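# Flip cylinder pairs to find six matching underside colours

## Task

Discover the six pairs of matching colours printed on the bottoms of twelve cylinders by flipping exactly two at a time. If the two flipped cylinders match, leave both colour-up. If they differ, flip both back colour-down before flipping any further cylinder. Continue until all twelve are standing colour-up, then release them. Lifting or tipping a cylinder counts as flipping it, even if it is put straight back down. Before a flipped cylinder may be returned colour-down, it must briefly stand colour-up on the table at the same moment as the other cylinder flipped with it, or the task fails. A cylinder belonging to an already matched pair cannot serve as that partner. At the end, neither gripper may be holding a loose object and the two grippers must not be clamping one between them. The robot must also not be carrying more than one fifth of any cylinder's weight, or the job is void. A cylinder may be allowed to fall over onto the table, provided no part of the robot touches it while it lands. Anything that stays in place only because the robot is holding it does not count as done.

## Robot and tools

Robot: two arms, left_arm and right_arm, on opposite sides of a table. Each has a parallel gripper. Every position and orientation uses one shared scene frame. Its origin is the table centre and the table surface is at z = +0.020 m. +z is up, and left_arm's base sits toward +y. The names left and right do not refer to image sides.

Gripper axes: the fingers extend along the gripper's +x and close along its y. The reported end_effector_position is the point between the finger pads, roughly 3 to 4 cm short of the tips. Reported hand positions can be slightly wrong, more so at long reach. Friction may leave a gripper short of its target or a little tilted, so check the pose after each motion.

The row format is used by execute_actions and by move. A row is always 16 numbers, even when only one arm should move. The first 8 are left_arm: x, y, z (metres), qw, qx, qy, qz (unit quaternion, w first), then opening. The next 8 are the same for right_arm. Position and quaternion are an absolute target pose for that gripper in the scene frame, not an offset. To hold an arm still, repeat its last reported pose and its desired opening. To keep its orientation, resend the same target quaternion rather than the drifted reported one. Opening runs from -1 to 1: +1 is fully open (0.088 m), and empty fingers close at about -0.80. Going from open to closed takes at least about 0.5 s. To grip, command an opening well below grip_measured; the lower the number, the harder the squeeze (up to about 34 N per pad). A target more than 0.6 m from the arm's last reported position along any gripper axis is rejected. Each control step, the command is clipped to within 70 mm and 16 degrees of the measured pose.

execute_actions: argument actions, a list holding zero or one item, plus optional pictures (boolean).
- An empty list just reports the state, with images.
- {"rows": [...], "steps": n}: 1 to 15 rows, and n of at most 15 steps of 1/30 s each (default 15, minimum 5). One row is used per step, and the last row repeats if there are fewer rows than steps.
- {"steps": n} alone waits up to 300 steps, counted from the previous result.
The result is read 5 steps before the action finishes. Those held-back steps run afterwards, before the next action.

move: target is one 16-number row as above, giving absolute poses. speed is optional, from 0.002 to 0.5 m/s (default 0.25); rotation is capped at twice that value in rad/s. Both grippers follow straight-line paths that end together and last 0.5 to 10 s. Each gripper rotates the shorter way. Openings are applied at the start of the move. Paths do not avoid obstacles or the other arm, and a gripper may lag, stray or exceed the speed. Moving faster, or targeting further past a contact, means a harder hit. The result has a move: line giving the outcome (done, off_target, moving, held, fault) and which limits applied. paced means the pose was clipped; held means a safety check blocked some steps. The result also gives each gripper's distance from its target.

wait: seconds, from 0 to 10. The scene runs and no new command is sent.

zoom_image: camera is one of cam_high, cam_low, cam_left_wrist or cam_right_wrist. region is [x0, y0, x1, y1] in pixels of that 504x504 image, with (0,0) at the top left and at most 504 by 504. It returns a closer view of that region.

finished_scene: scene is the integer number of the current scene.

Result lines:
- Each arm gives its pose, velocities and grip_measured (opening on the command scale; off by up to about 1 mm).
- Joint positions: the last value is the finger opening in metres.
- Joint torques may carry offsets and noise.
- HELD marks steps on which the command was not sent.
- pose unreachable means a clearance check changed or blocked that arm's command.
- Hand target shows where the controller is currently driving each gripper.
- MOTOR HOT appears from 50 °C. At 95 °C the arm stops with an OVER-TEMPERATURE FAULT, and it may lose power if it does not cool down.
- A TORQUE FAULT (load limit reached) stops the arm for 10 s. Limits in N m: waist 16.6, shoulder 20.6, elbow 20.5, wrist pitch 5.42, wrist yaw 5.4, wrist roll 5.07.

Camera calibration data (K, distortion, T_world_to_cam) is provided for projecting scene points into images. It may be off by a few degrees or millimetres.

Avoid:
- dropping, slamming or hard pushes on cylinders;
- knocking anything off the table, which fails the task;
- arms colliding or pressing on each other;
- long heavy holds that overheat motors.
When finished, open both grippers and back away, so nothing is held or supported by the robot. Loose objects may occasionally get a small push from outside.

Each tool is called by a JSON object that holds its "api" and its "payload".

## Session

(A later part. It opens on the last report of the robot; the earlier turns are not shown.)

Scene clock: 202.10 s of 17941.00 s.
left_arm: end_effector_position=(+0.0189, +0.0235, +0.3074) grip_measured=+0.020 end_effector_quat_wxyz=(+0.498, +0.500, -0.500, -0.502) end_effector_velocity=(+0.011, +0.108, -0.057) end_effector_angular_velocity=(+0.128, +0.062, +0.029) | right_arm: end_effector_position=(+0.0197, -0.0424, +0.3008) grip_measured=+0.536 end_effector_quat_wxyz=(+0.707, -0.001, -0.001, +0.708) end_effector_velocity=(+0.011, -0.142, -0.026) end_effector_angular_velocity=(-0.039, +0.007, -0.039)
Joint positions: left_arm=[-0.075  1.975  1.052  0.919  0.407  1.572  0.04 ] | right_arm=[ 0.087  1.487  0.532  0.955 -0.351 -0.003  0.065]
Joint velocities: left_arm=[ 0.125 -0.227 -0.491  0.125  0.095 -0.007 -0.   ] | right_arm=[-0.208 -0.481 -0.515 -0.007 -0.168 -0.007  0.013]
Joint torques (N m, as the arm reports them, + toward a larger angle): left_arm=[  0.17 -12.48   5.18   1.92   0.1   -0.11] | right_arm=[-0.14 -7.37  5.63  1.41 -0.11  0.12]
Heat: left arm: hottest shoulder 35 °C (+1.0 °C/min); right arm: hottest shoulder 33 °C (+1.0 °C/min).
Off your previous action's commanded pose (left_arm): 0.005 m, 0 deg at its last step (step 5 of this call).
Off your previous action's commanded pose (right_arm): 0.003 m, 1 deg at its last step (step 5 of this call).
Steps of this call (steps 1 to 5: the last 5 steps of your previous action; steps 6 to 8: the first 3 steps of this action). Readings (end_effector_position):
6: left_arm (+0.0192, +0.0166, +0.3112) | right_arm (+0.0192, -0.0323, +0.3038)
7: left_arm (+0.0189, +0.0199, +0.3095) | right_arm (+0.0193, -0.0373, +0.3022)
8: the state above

{"api": "move", "payload": {"target": [0.22,0.32,0.14,0,0.707,0,-0.707,-0.4,0.091,-0.178,0.14,0.5,-0.5,0.5,0.5,0.6], "speed": 0.45}}

{"api": "move", "payload": {"target": [0.22,0.32,0.065,0,0.707,0,-0.707,-0.4,0.091,-0.178,0.067,0.5,-0.5,0.5,0.5,0.6], "speed": 0.13}}

{"api": "execute_actions", "payload": {"actions": [{"rows":[[0.22,0.32,0.066,0,0.707,0,-0.707,0.6,0.091,-0.178,0.067,0.5,-0.5,0.5,0.5,-0.4]],"steps":12}]}}

{"api": "move", "payload": {"target": [0.22,0.32,0.15,0,0.707,0,-0.707,0.6,0.091,-0.178,0.16,0.5,-0.5,0.5,0.5,-0.4], "speed": 0.3}}

{"api": "move", "payload": {"target": [0.018,0.07,0.308,0.5,0.5,-0.5,-0.5,0.7,0.02,-0.03,0.301,0.707,0,0,0.707,-0.4], "speed": 0.45}}

{"api": "execute_actions", "payload": {"actions": [{"rows":[[0.02,0.012,0.309,0.5,0.5,-0.5,-0.5,0.7,0.02,-0.03,0.301,0.707,0,0,0.707,-0.4]],"steps":15}]}}

{"api": "execute_actions", "payload": {"actions": [{"rows":[[0.02,0.012,0.309,0.5,0.5,-0.5,-0.5,-0.4,0.02,-0.03,0.301,0.707,0,0,0.707,-0.4]],"steps":13}]}}

{"api": "execute_actions", "payload": {"actions": [{"rows":[[0.02,0.012,0.309,0.5,0.5,-0.5,-0.5,-0.4,0.02,-0.03,0.301,0.707,0,0,0.707,0.6]],"steps":6}]}}

{"api": "execute_actions", "payload": {"actions": [{"rows":[[0.02,0.04,0.309,0.5,0.5,-0.5,-0.5,-0.4,0.02,-0.06,0.3,0.707,0,0,0.707,0.6]],"steps":8}]}}

{"api": "move", "payload": {"target": [0.14,0.20,0.14,0,0.707,0,-0.707,-0.4,-0.203,-0.032,0.14,0.5,-0.5,0.5,0.5,0.6], "speed": 0.45}}

Scene clock: 205.20 s of 17941.00 s.
left_arm: end_effector_position=(+0.2206, +0.3183, +0.1417) grip_measured=+0.018 end_effector_quat_wxyz=(+0.007, +0.709, -0.000, -0.705) end_effector_velocity=(-0.001, -0.001, -0.003) end_effector_angular_velocity=(+0.013, +0.007, -0.015) | right_arm: end_effector_position=(+0.0886, -0.1800, +0.1427) grip_measured=+0.600 end_effector_quat_wxyz=(+0.498, -0.498, +0.498, +0.505) end_effector_velocity=(-0.002, +0.000, -0.000) end_effector_angular_velocity=(-0.002, +0.010, +0.010)
Joint positions: left_arm=[ 0.554  2.179  1.61  -0.991  0.006  2.594  0.04 ] | right_arm=[-0.121  1.748  1.092 -0.912 -0.01  -0.565  0.068]
Joint velocities: left_arm=[-0.007  0.012  0.007 -0.007 -0.007  0.007  0.   ] | right_arm=[ 0.002  0.002  0.002 -0.007 -0.007 -0.007 -0.   ]
Joint torques (N m, as the arm reports them, + toward a larger angle): left_arm=[ 0.22 -9.03  6.16  0.05 -0.04  0.11] | right_arm=[-0.21 -6.8   6.66 -0.1   0.   -0.21]
Heat: left arm: hottest shoulder 36 °C (+2.0 °C/min); right arm: hottest shoulder 33 °C (+1.0 °C/min).
Hand target (left_arm): +0.223, +0.319, +0.138; +0.004, +0.708, +0.002, -0.706
Hand target (right_arm): +0.090, -0.179, +0.141; +0.495, -0.501, +0.499, +0.504
Off your previous action's commanded pose (left_arm): 0.009 m, 1 deg at its last step (step 5 of this call).
Off your previous action's commanded pose (right_arm): 0.007 m, 0 deg at its last step (step 5 of this call).
Off the commanded pose (left_arm): 0.002 m, 1 deg.
Off the commanded pose (right_arm): 0.004 m, 1 deg.
Kept back: nothing.
move: done
camera_calibration (this result's frames):
cam_left_wrist: T_world_to_cam=[[-0.00973481, 0.998988, -0.0439131, -0.297058], [0.953701, 0.022477, 0.299914, -0.227257], [0.300597, -0.0389604, -0.952955, 0.154033], [0, 0, 0, 1]] pos_world=[0.167541, 0.307866, 0.201899]
cam_right_wrist: T_world_to_cam=[[0.997599, 0.0650915, 0.0236493, -0.0736765], [0.055057, -0.952562, 0.299324, -0.185931], [0.0420109, -0.297303, -0.953858, 0.158751], [0, 0, 0, 1]] pos_world=[0.0770671, -0.125118, 0.208822]

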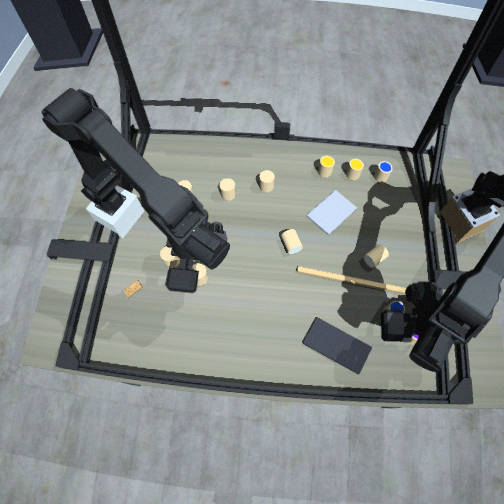

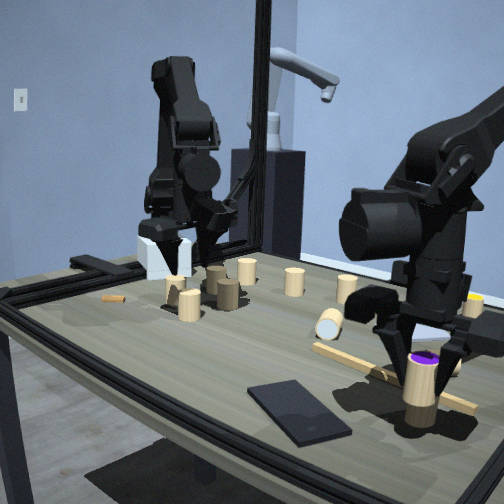

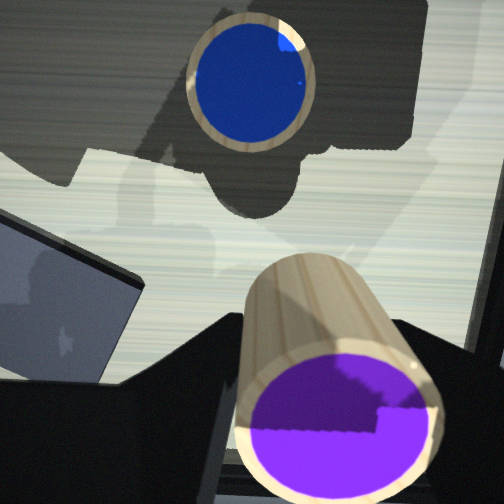

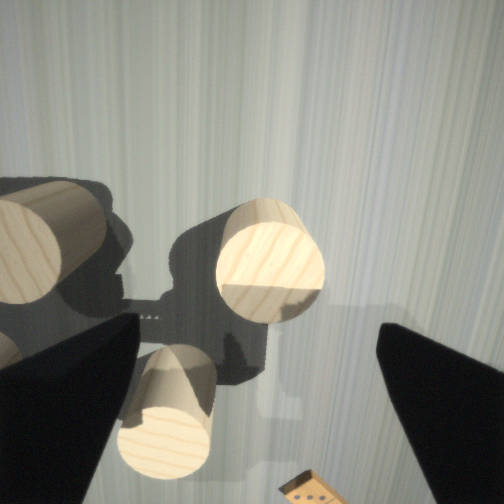

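Scene clock: 206.27 s of 17941.00 s.
left_arm: end_effector_position=(+0.2239, +0.3168, +0.0741) grip_measured=+0.017 end_effector_quat_wxyz=(+0.006, +0.714, -0.004, -0.701) end_effector_velocity=(-0.000, +0.000, -0.001) end_effector_angular_velocity=(+0.005, -0.006, +0.005) | right_arm: end_effector_position=(+0.0926, -0.1754, +0.0727) grip_measured=+0.600 end_effector_quat_wxyz=(+0.504, -0.499, +0.493, +0.503) end_effector_velocity=(-0.002, -0.003, -0.004) end_effector_angular_velocity=(-0.015, +0.018, +0.005)
Joint positions: left_arm=[ 0.554  2.293  1.51  -0.764  0.003  2.601  0.04 ] | right_arm=[-0.121  1.905  0.97  -0.619 -0.003 -0.562  0.068]
Joint velocities: left_arm=[-0.002 -0.002 -0.007  0.007 -0.007 -0.007 -0.   ] | right_arm=[-0.002  0.012 -0.002 -0.007 -0.007 -0.007 -0.   ]
Joint torques (N m, as the arm reports them, + toward a larger angle): left_arm=[ 0.   -9.19  3.8   0.51 -0.02  0.11] | right_arm=[ 0.14 -7.2   3.54  0.29  0.    0.19]
Heat: left arm: hottest shoulder 36 °C (+2.0 °C/min); right arm: hottest shoulder 33 °C (+1.0 °C/min).
Hand target (left_arm): +0.220, +0.320, +0.065; +0.000, +0.707, -0.000, -0.707
Hand target (right_arm): +0.091, -0.179, +0.067; +0.500, -0.500, +0.500, +0.500
Off the commanded pose (left_arm): 0.010 m, 1 deg.
Off the commanded pose (right_arm): 0.006 m, 1 deg.
Kept back: nothing.
move: off_target (left_arm)
camera_calibration (this result's frames):
cam_left_wrist: T_world_to_cam=[[-0.00161253, 0.998854, -0.0478357, -0.300017], [0.950198, 0.0164382, 0.311214, -0.208194], [0.311644, -0.0449515, -0.949135, 0.087779], [0, 0, 0, 1]] pos_world=[0.169986, 0.307041, 0.133756]
cam_right_wrist: T_world_to_cam=[[0.997376, 0.0621169, 0.0371891, -0.077859], [0.0485815, -0.955076, 0.292353, -0.160184], [0.0536785, -0.289779, -0.955587, 0.0935223], [0, 0, 0, 1]] pos_world=[0.0804165, -0.12105, 0.139094]

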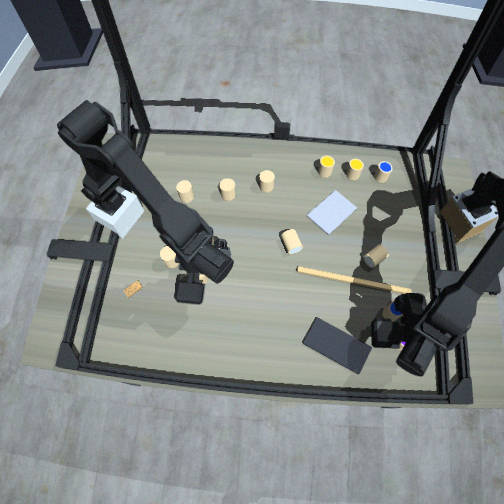

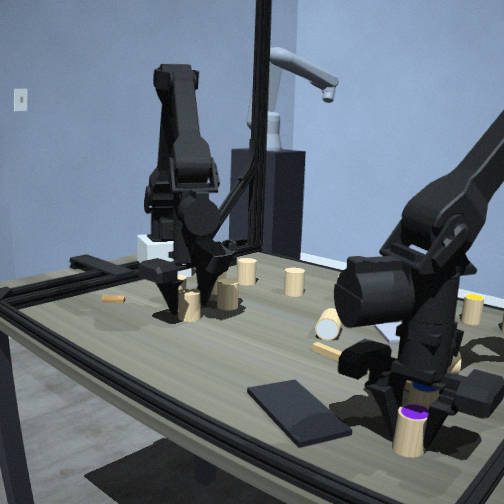

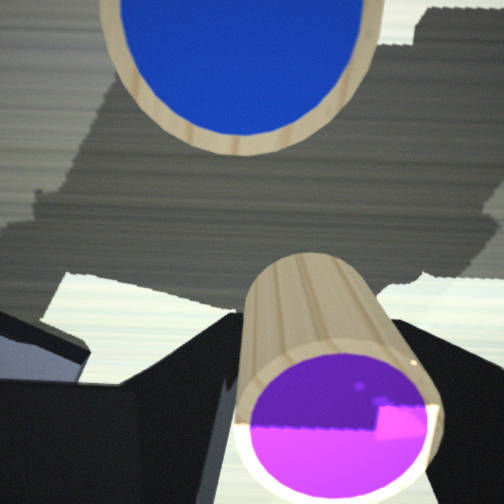

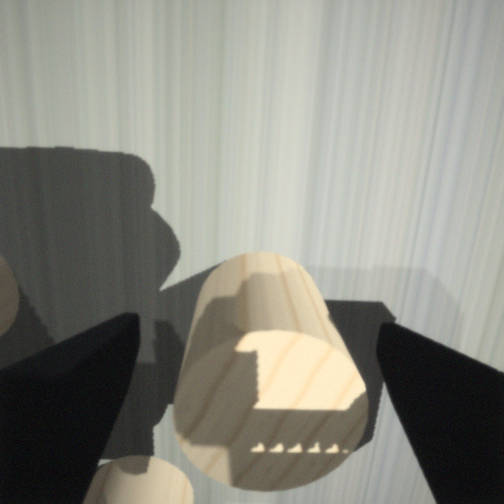

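Scene clock: 206.50 s of 17941.00 s.
left_arm: end_effector_position=(+0.2239, +0.3168, +0.0741) grip_measured=+0.422 end_effector_quat_wxyz=(+0.006, +0.714, -0.004, -0.701) end_effector_velocity=(-0.001, +0.003, +0.000) end_effector_angular_velocity=(+0.010, +0.003, +0.010) | right_arm: end_effector_position=(+0.0928, -0.1755, +0.0717) grip_measured=+0.022 end_effector_quat_wxyz=(+0.504, -0.499, +0.494, +0.503) end_effector_velocity=(-0.000, -0.002, +0.000) end_effector_angular_velocity=(-0.002, +0.010, +0.000)
Joint positions: left_arm=[ 0.554  2.293  1.51  -0.764  0.003  2.602  0.06 ] | right_arm=[-0.121  1.908  0.97  -0.617 -0.002 -0.562  0.04 ]
Joint velocities: left_arm=[ 0.002 -0.002 -0.002 -0.007 -0.007 -0.007  0.174] | right_arm=[-0.007 -0.002 -0.002 -0.007 -0.007 -0.007  0.   ]
Joint torques (N m, as the arm reports them, + toward a larger angle): left_arm=[ 0.   -9.38  3.73  0.35 -0.12  0.1 ] | right_arm=[ 0.13 -7.11  3.89  0.27 -0.04  0.18]
Heat: left arm: hottest shoulder 36 °C (+2.0 °C/min); right arm: hottest shoulder 33 °C (+1.0 °C/min).
Steps of this call (steps 1 to 7: the first 7 steps of this action). Readings (end_effector_position):
1: left_arm (+0.2239, +0.3168, +0.0741) | right_arm (+0.0926, -0.1754, +0.0725)
2: left_arm (+0.2239, +0.3168, +0.0741) | right_arm (+0.0926, -0.1755, +0.0722)
4: left_arm (+0.2239, +0.3168, +0.0741) | right_arm (+0.0926, -0.1755, +0.0719)
7: the state above

Scene clock: 207.93 s of 17941.00 s.
left_arm: end_effector_position=(+0.2170, +0.3210, +0.1441) grip_measured=+0.600 end_effector_quat_wxyz=(-0.001, +0.702, +0.003, -0.712) end_effector_velocity=(-0.002, +0.004, +0.002) end_effector_angular_velocity=(+0.028, +0.003, +0.005) | right_arm: end_effector_position=(+0.0902, -0.1796, +0.1542) grip_measured=+0.022 end_effector_quat_wxyz=(+0.493, -0.502, +0.505, +0.500) end_effector_velocity=(-0.005, -0.003, +0.003) end_effector_angular_velocity=(-0.011, +0.033, -0.010)
Joint positions: left_arm=[ 0.554  2.181  1.623 -1.029  0.003  2.602  0.068] | right_arm=[-0.121  1.751  1.144 -0.981 -0.002 -0.562  0.04 ]
Joint velocities: left_arm=[-0.002 -0.002  0.002 -0.022 -0.022 -0.007 -0.   ] | right_arm=[-0.002 -0.002  0.007 -0.037 -0.022  0.007  0.   ]
Joint torques (N m, as the arm reports them, + toward a larger angle): left_arm=[  0.06 -12.55   5.87   0.09  -0.08   0.16] | right_arm=[ 0.14 -9.67  6.79 -0.13 -0.03  0.17]
Heat: left arm: hottest shoulder 36 °C (+1.0 °C/min); right arm: hottest shoulder 33 °C (+1.0 °C/min).
Hand target (left_arm): +0.220, +0.320, +0.150; +0.000, +0.707, +0.000, -0.707
Hand target (right_arm): +0.091, -0.177, +0.160; +0.500, -0.500, +0.500, +0.500
Off your previous action's commanded pose (left_arm): 0.010 m, 1 deg at its last step (step 5 of this call).
Off your previous action's commanded pose (right_arm): 0.005 m, 1 deg at its last step (step 5 of this call).
Off the commanded pose (left_arm): 0.007 m, 1 deg.
Off the commanded pose (right_arm): 0.006 m, 1 deg.
Kept back: nothing.
move: done
camera_calibration (this result's frames):
cam_left_wrist: T_world_to_cam=[[-0.00248516, 0.999618, -0.0275338, -0.303834], [0.960022, 0.010092, 0.279741, -0.219032], [0.279912, -0.0257379, -0.95968, 0.158707], [0, 0, 0, 1]] pos_world=[0.165096, 0.310013, 0.205214]
cam_right_wrist: T_world_to_cam=[[0.997861, 0.0625361, 0.0190631, -0.0754253], [0.0532256, -0.946406, 0.318563, -0.19079], [0.0379631, -0.316866, -0.94771, 0.165739], [0, 0, 0, 1]] pos_world=[0.0791269, -0.123331, 0.219288]

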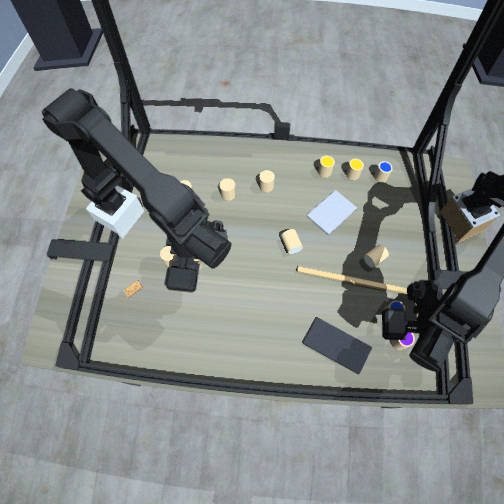

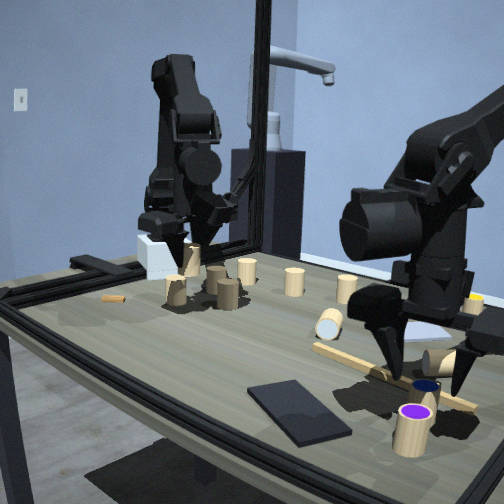

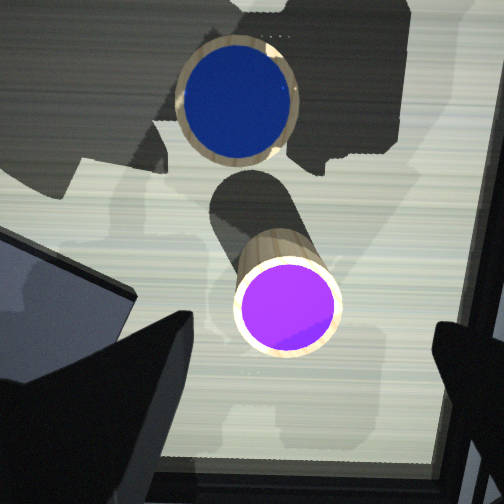

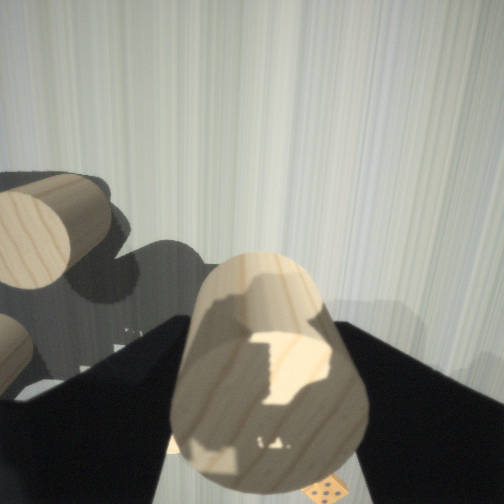

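Scene clock: 210.37 s of 17941.00 s.
left_arm: end_effector_position=(+0.0166, +0.0715, +0.3206) grip_measured=+0.700 end_effector_quat_wxyz=(+0.499, +0.497, -0.509, -0.495) end_effector_velocity=(-0.004, -0.002, -0.003) end_effector_angular_velocity=(+0.002, +0.023, -0.005) | right_arm: end_effector_position=(+0.0216, -0.0286, +0.3058) grip_measured=+0.022 end_effector_quat_wxyz=(+0.711, -0.002, -0.010, +0.703) end_effector_velocity=(+0.002, -0.000, -0.001) end_effector_angular_velocity=(+0.007, +0.020, -0.019)
Joint positions: left_arm=[-0.024  1.814  0.866  0.966  0.465  1.575  0.073] | right_arm=[ 0.104  1.531  0.586  0.958 -0.322 -0.014  0.04 ]
Joint velocities: left_arm=[-0.012  0.007 -0.002  0.007 -0.007 -0.022 -0.   ] | right_arm=[ 0.002  0.007 -0.007  0.022  0.022  0.022  0.   ]
Joint torques (N m, as the arm reports them, + toward a larger angle): left_arm=[-0.08 -6.87  4.58  1.81 -0.11 -0.18] | right_arm=[ 0.35 -5.92  4.91  1.6   0.03  0.2 ]
Heat: left arm: hottest shoulder 36 °C (+2.0 °C/min); right arm: hottest shoulder 33 °C (+1.0 °C/min).
Hand target (left_arm): +0.015, +0.072, +0.310; +0.497, +0.498, -0.501, -0.503
Hand target (right_arm): +0.021, -0.029, +0.300; +0.711, -0.003, -0.003, +0.703
Off the commanded pose (left_arm): 0.013 m, 1 deg.
Off the commanded pose (right_arm): 0.005 m, 1 deg.
Kept back: nothing.
move: off_target (left_arm)
camera_calibration (this result's frames):
cam_left_wrist: T_world_to_cam=[[0.012304, -0.0499221, -0.998677, 0.336141], [0.95855, 0.284914, -0.0024327, -0.00272955], [0.284659, -0.957252, 0.0513584, 0.120179], [0, 0, 0, 1]] pos_world=[-0.0357294, 0.1326, 0.329517]
cam_right_wrist: T_world_to_cam=[[0.996266, -0.0410771, 0.0759438, -0.0396179], [0.0604233, -0.2966, -0.953088, 0.314804], [0.0616751, 0.954118, -0.29301, 0.195412], [0, 0, 0, 1]] pos_world=[0.00839642, -0.0947028, 0.360302]

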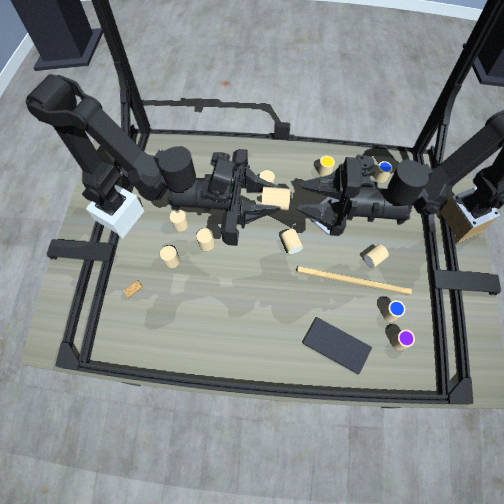

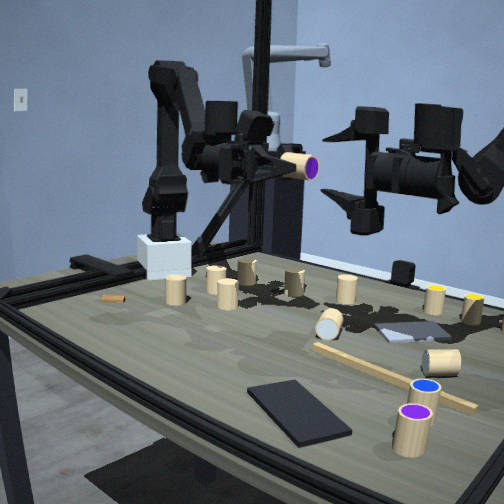

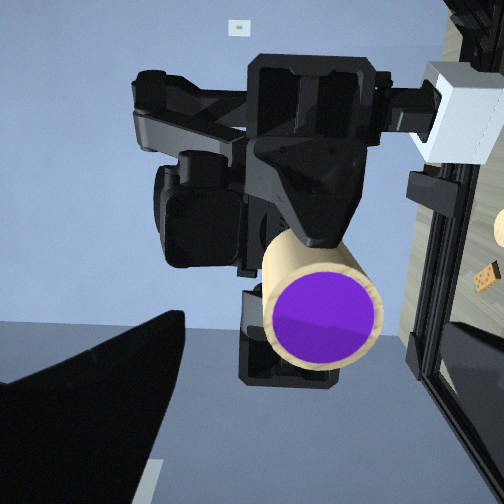

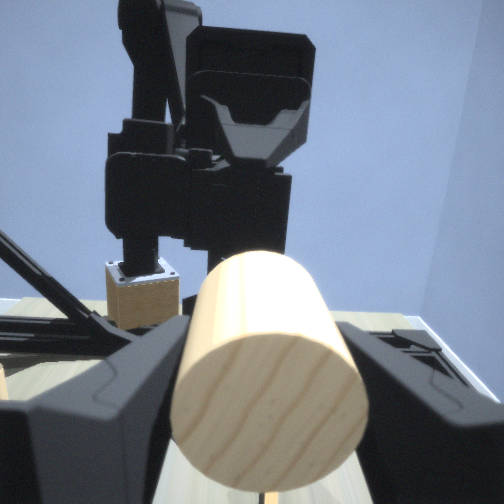

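Scene clock: 210.70 s of 17941.00 s.
left_arm: end_effector_position=(+0.0167, +0.0203, +0.3102) grip_measured=+0.700 end_effector_quat_wxyz=(+0.498, +0.499, -0.503, -0.500) end_effector_velocity=(+0.026, -0.042, +0.022) end_effector_angular_velocity=(-0.047, -0.012, +0.063) | right_arm: end_effector_position=(+0.0203, -0.0287, +0.3056) grip_measured=+0.022 end_effector_quat_wxyz=(+0.708, +0.000, -0.007, +0.706) end_effector_velocity=(-0.005, -0.001, +0.000) end_effector_angular_velocity=(-0.002, -0.007, +0.024)
Joint positions: left_arm=[-0.083  1.977  1.064  0.915  0.401  1.574  0.073] | right_arm=[ 0.104  1.531  0.585  0.958 -0.331 -0.006  0.04 ]
Joint velocities: left_arm=[-0.002  0.11   0.227 -0.066 -0.066 -0.007 -0.   ] | right_arm=[ 0.002 -0.007 -0.002 -0.007 -0.022 -0.007 -0.   ]
Joint torques (N m, as the arm reports them, + toward a larger angle): left_arm=[ 0.14 -8.98  6.81  1.44 -0.07 -0.11] | right_arm=[-0.16 -6.8   4.95  1.32 -0.13  0.19]
Heat: left arm: hottest shoulder 36 °C (+2.0 °C/min); right arm: hottest shoulder 33 °C (+1.0 °C/min).
Steps of this call (steps 1 to 10: the first 10 steps of this action). Readings (end_effector_position):
1: left_arm (+0.0183, +0.0666, +0.3191) | right_arm (+0.0216, -0.0286, +0.3059)
2: left_arm (+0.0192, +0.0579, +0.3190) | right_arm (+0.0215, -0.0286, +0.3059)
4: left_arm (+0.0179, +0.0410, +0.3153) | right_arm (+0.0209, -0.0286, +0.3057)
8: left_arm (+0.0154, +0.0238, +0.3093) | right_arm (+0.0204, -0.0287, +0.3056)
10: the state above

Scene clock: 211.13 s of 17941.00 s.
left_arm: end_effector_position=(+0.0193, +0.0151, +0.3145) grip_measured=+0.020 end_effector_quat_wxyz=(+0.501, +0.499, -0.504, -0.496) end_effector_velocity=(-0.000, -0.001, -0.002) end_effector_angular_velocity=(+0.016, +0.014, +0.005) | right_arm: end_effector_position=(+0.0202, -0.0291, +0.3040) grip_measured=+0.022 end_effector_quat_wxyz=(+0.708, +0.000, -0.004, +0.707) end_effector_velocity=(+0.002, -0.001, -0.002) end_effector_angular_velocity=(-0.007, -0.034, -0.010)
Joint positions: left_arm=[-0.083  1.988  1.094  0.906  0.397  1.573  0.04 ] | right_arm=[ 0.103  1.531  0.582  0.956 -0.331 -0.003  0.04 ]
Joint velocities: left_arm=[-0.002 -0.002  0.002 -0.022 -0.007 -0.007  0.   ] | right_arm=[-0.002 -0.002 -0.002 -0.007  0.007 -0.037  0.   ]
Joint torques (N m, as the arm reports them, + toward a larger angle): left_arm=[-0.1  -8.44  6.78  1.48 -0.07 -0.06] | right_arm=[-0.15 -6.75  5.3   1.44 -0.14  0.12]
Heat: left arm: hottest shoulder 36 °C (+2.0 °C/min); right arm: hottest shoulder 33 °C (+1.0 °C/min).
Off your previous action's commanded pose (left_arm): 0.007 m, 1 deg at its last step (step 5 of this call).
Off your previous action's commanded pose (right_arm): 0.005 m, 1 deg at its last step (step 5 of this call).
Steps of this call (steps 1 to 5: the last 5 steps of your previous action; steps 6 to 13: the first 8 steps of this action). Readings (end_effector_position):
6: left_arm (+0.0189, +0.0164, +0.3140) | right_arm (+0.0202, -0.0287, +0.3056)
7: left_arm (+0.0190, +0.0161, +0.3139) | right_arm (+0.0202, -0.0287, +0.3056)
9: left_arm (+0.0191, +0.0158, +0.3134) | right_arm (+0.0202, -0.0287, +0.3056)
13: the state above

Scene clock: 211.33 s of 17941.00 s.
left_arm: end_effector_position=(+0.0193, +0.0151, +0.3145) grip_measured=+0.020 end_effector_quat_wxyz=(+0.501, +0.499, -0.504, -0.496) end_effector_velocity=(-0.000, +0.000, -0.001) end_effector_angular_velocity=(+0.007, +0.010, +0.005) | right_arm: end_effector_position=(+0.0202, -0.0291, +0.3040) grip_measured=+0.022 end_effector_quat_wxyz=(+0.708, +0.000, -0.004, +0.707) end_effector_velocity=(-0.003, -0.001, -0.005) end_effector_angular_velocity=(-0.021, +0.014, +0.020)
Joint positions: left_arm=[-0.083  1.988  1.094  0.906  0.397  1.573  0.04 ] | right_arm=[ 0.103  1.531  0.582  0.956 -0.331 -0.003  0.04 ]
Joint velocities: left_arm=[-0.002 -0.002 -0.002 -0.007 -0.007 -0.007 -0.   ] | right_arm=[-0.002 -0.002 -0.002 -0.022 -0.022  0.007 -0.   ]
Joint torques (N m, as the arm reports them, + toward a larger angle): left_arm=[-0.15 -8.28  6.51  1.44 -0.09 -0.09] | right_arm=[-0.13 -6.79  5.32  1.44 -0.12  0.12]
Heat: left arm: hottest shoulder 36 °C (+2.0 °C/min); right arm: hottest shoulder 33 °C (+1.0 °C/min).
Off your previous action's commanded pose (left_arm): 0.006 m, 1 deg at its last step (step 5 of this call).
Off your previous action's commanded pose (right_arm): 0.003 m, 1 deg at its last step (step 5 of this call).
Steps of this call (steps 1 to 5: the last 5 steps of your previous action; step 6: the first step of this action). Readings (end_effector_position):
6: the state above

Scene clock: 211.60 s of 17941.00 s.
left_arm: end_effector_position=(+0.0189, +0.0234, +0.3078) grip_measured=+0.020 end_effector_quat_wxyz=(+0.498, +0.500, -0.500, -0.501) end_effector_velocity=(+0.006, +0.109, -0.059) end_effector_angular_velocity=(+0.132, +0.064, +0.000) | right_arm: end_effector_position=(+0.0197, -0.0423, +0.3007) grip_measured=+0.535 end_effector_quat_wxyz=(+0.706, -0.001, -0.001, +0.708) end_effector_velocity=(+0.004, -0.143, -0.022) end_effector_angular_velocity=(-0.030, +0.003, -0.024)
Joint positions: left_arm=[-0.075  1.974  1.052  0.92   0.407  1.573  0.04 ] | right_arm=[ 0.087  1.488  0.533  0.956 -0.352 -0.003  0.065]
Joint velocities: left_arm=[ 0.125 -0.227 -0.496  0.125  0.125 -0.007 -0.   ] | right_arm=[-0.193 -0.496 -0.52  -0.007 -0.168 -0.007  0.014]
Joint torques (N m, as the arm reports them, + toward a larger angle): left_arm=[  0.14 -12.16   5.02   1.88   0.1   -0.07] | right_arm=[-0.21 -7.47  5.67  1.4  -0.1   0.13]
Heat: left arm: hottest shoulder 36 °C (+2.0 °C/min); right arm: hottest shoulder 33 °C (+1.0 °C/min).
Off your previous action's commanded pose (left_arm): 0.005 m, 0 deg at its last step (step 5 of this call).
Off your previous action's commanded pose (right_arm): 0.003 m, 0 deg at its last step (step 5 of this call).
Steps of this call (steps 1 to 5: the last 5 steps of your previous action; steps 6 to 8: the first 3 steps of this action). Readings (end_effector_position):
6: left_arm (+0.0190, +0.0165, +0.3114) | right_arm (+0.0196, -0.0321, +0.3033)
7: left_arm (+0.0187, +0.0198, +0.3097) | right_arm (+0.0197, -0.0372, +0.3018)
8: the state above

Scene clock: 214.47 s of 17941.00 s.
left_arm: end_effector_position=(+0.1397, +0.1984, +0.1420) grip_measured=+0.019 end_effector_quat_wxyz=(+0.008, +0.707, -0.001, -0.707) end_effector_velocity=(+0.001, +0.002, -0.003) end_effector_angular_velocity=(+0.023, -0.009, +0.005) | right_arm: end_effector_position=(-0.2005, -0.0336, +0.1450) grip_measured=+0.600 end_effector_quat_wxyz=(+0.500, -0.500, +0.493, +0.507) end_effector_velocity=(-0.001, -0.005, -0.005) end_effector_angular_velocity=(-0.046, +0.008, -0.009)
Joint positions: left_arm=[ 0.212  2.245  1.722 -1.037  0.008  2.252  0.04 ] | right_arm=[ 0.758  2.187  1.725 -1.096  0.004  0.308  0.068]
Joint velocities: left_arm=[-0.002  0.012  0.007 -0.007 -0.022 -0.007 -0.   ] | right_arm=[-0.002  0.022  0.017 -0.037 -0.022  0.007  0.   ]
Joint torques (N m, as the arm reports them, + toward a larger angle): left_arm=[ 0.1  -9.31  6.2   0.13 -0.03  0.04] | right_arm=[  0.24 -10.13   7.13  -0.08  -0.13   0.19]
Heat: left arm: hottest shoulder 37 °C (+3.0 °C/min); right arm: hottest shoulder 33 °C (+1.0 °C/min).
Hand target (left_arm): +0.142, +0.198, +0.138; +0.004, +0.706, +0.002, -0.708
Hand target (right_arm): -0.202, -0.033, +0.141; +0.498, -0.503, +0.497, +0.503
Off your previous action's commanded pose (left_arm): 0.008 m, 1 deg at its last step (step 5 of this call).
Off your previous action's commanded pose (right_arm): 0.007 m, 0 deg at its last step (step 5 of this call).
Off the commanded pose (left_arm): 0.003 m, 1 deg.
Off the commanded pose (right_arm): 0.006 m, 1 deg.
Kept back: nothing.
move: done
camera_calibration (this result's frames):
cam_left_wrist: T_world_to_cam=[[-0.0095843, 0.998904, -0.0458165, -0.177799], [0.955539, 0.0226528, 0.293994, -0.146978], [0.294709, -0.0409617, -0.954709, 0.175476], [0, 0, 0, 1]] pos_world=[0.087025, 0.188122, 0.202593]
cam_right_wrist: T_world_to_cam=[[0.996962, 0.0716869, 0.0304458, 0.204256], [0.0596255, -0.954004, 0.293806, -0.0295378], [0.0501074, -0.291098, -0.95538, 0.218673], [0, 0, 0, 1]] pos_world=[-0.212831, 0.0208338, 0.211376]

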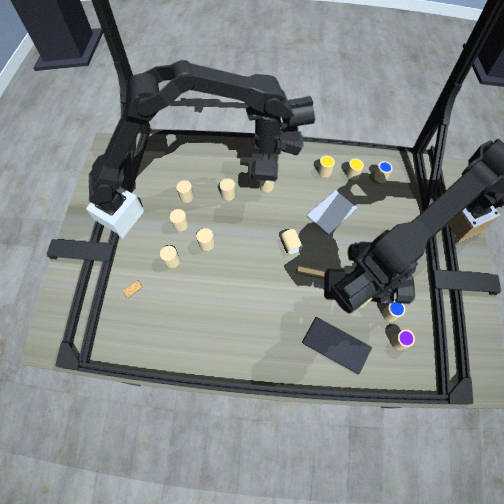

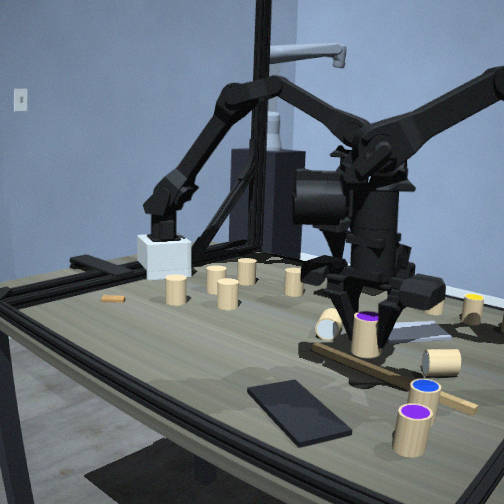

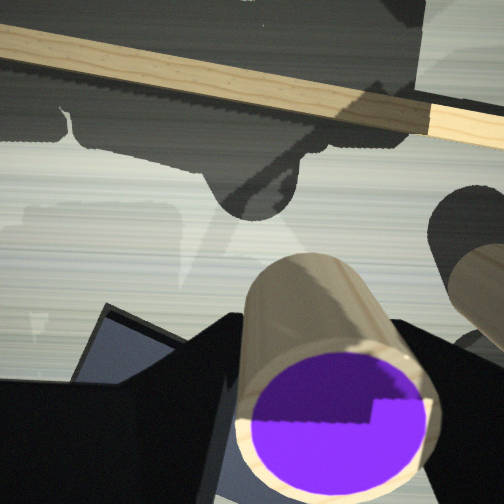

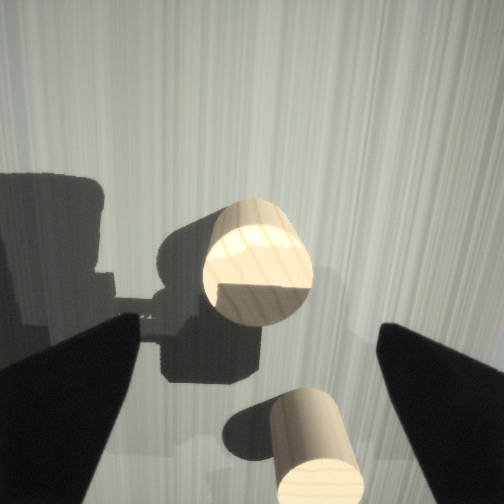

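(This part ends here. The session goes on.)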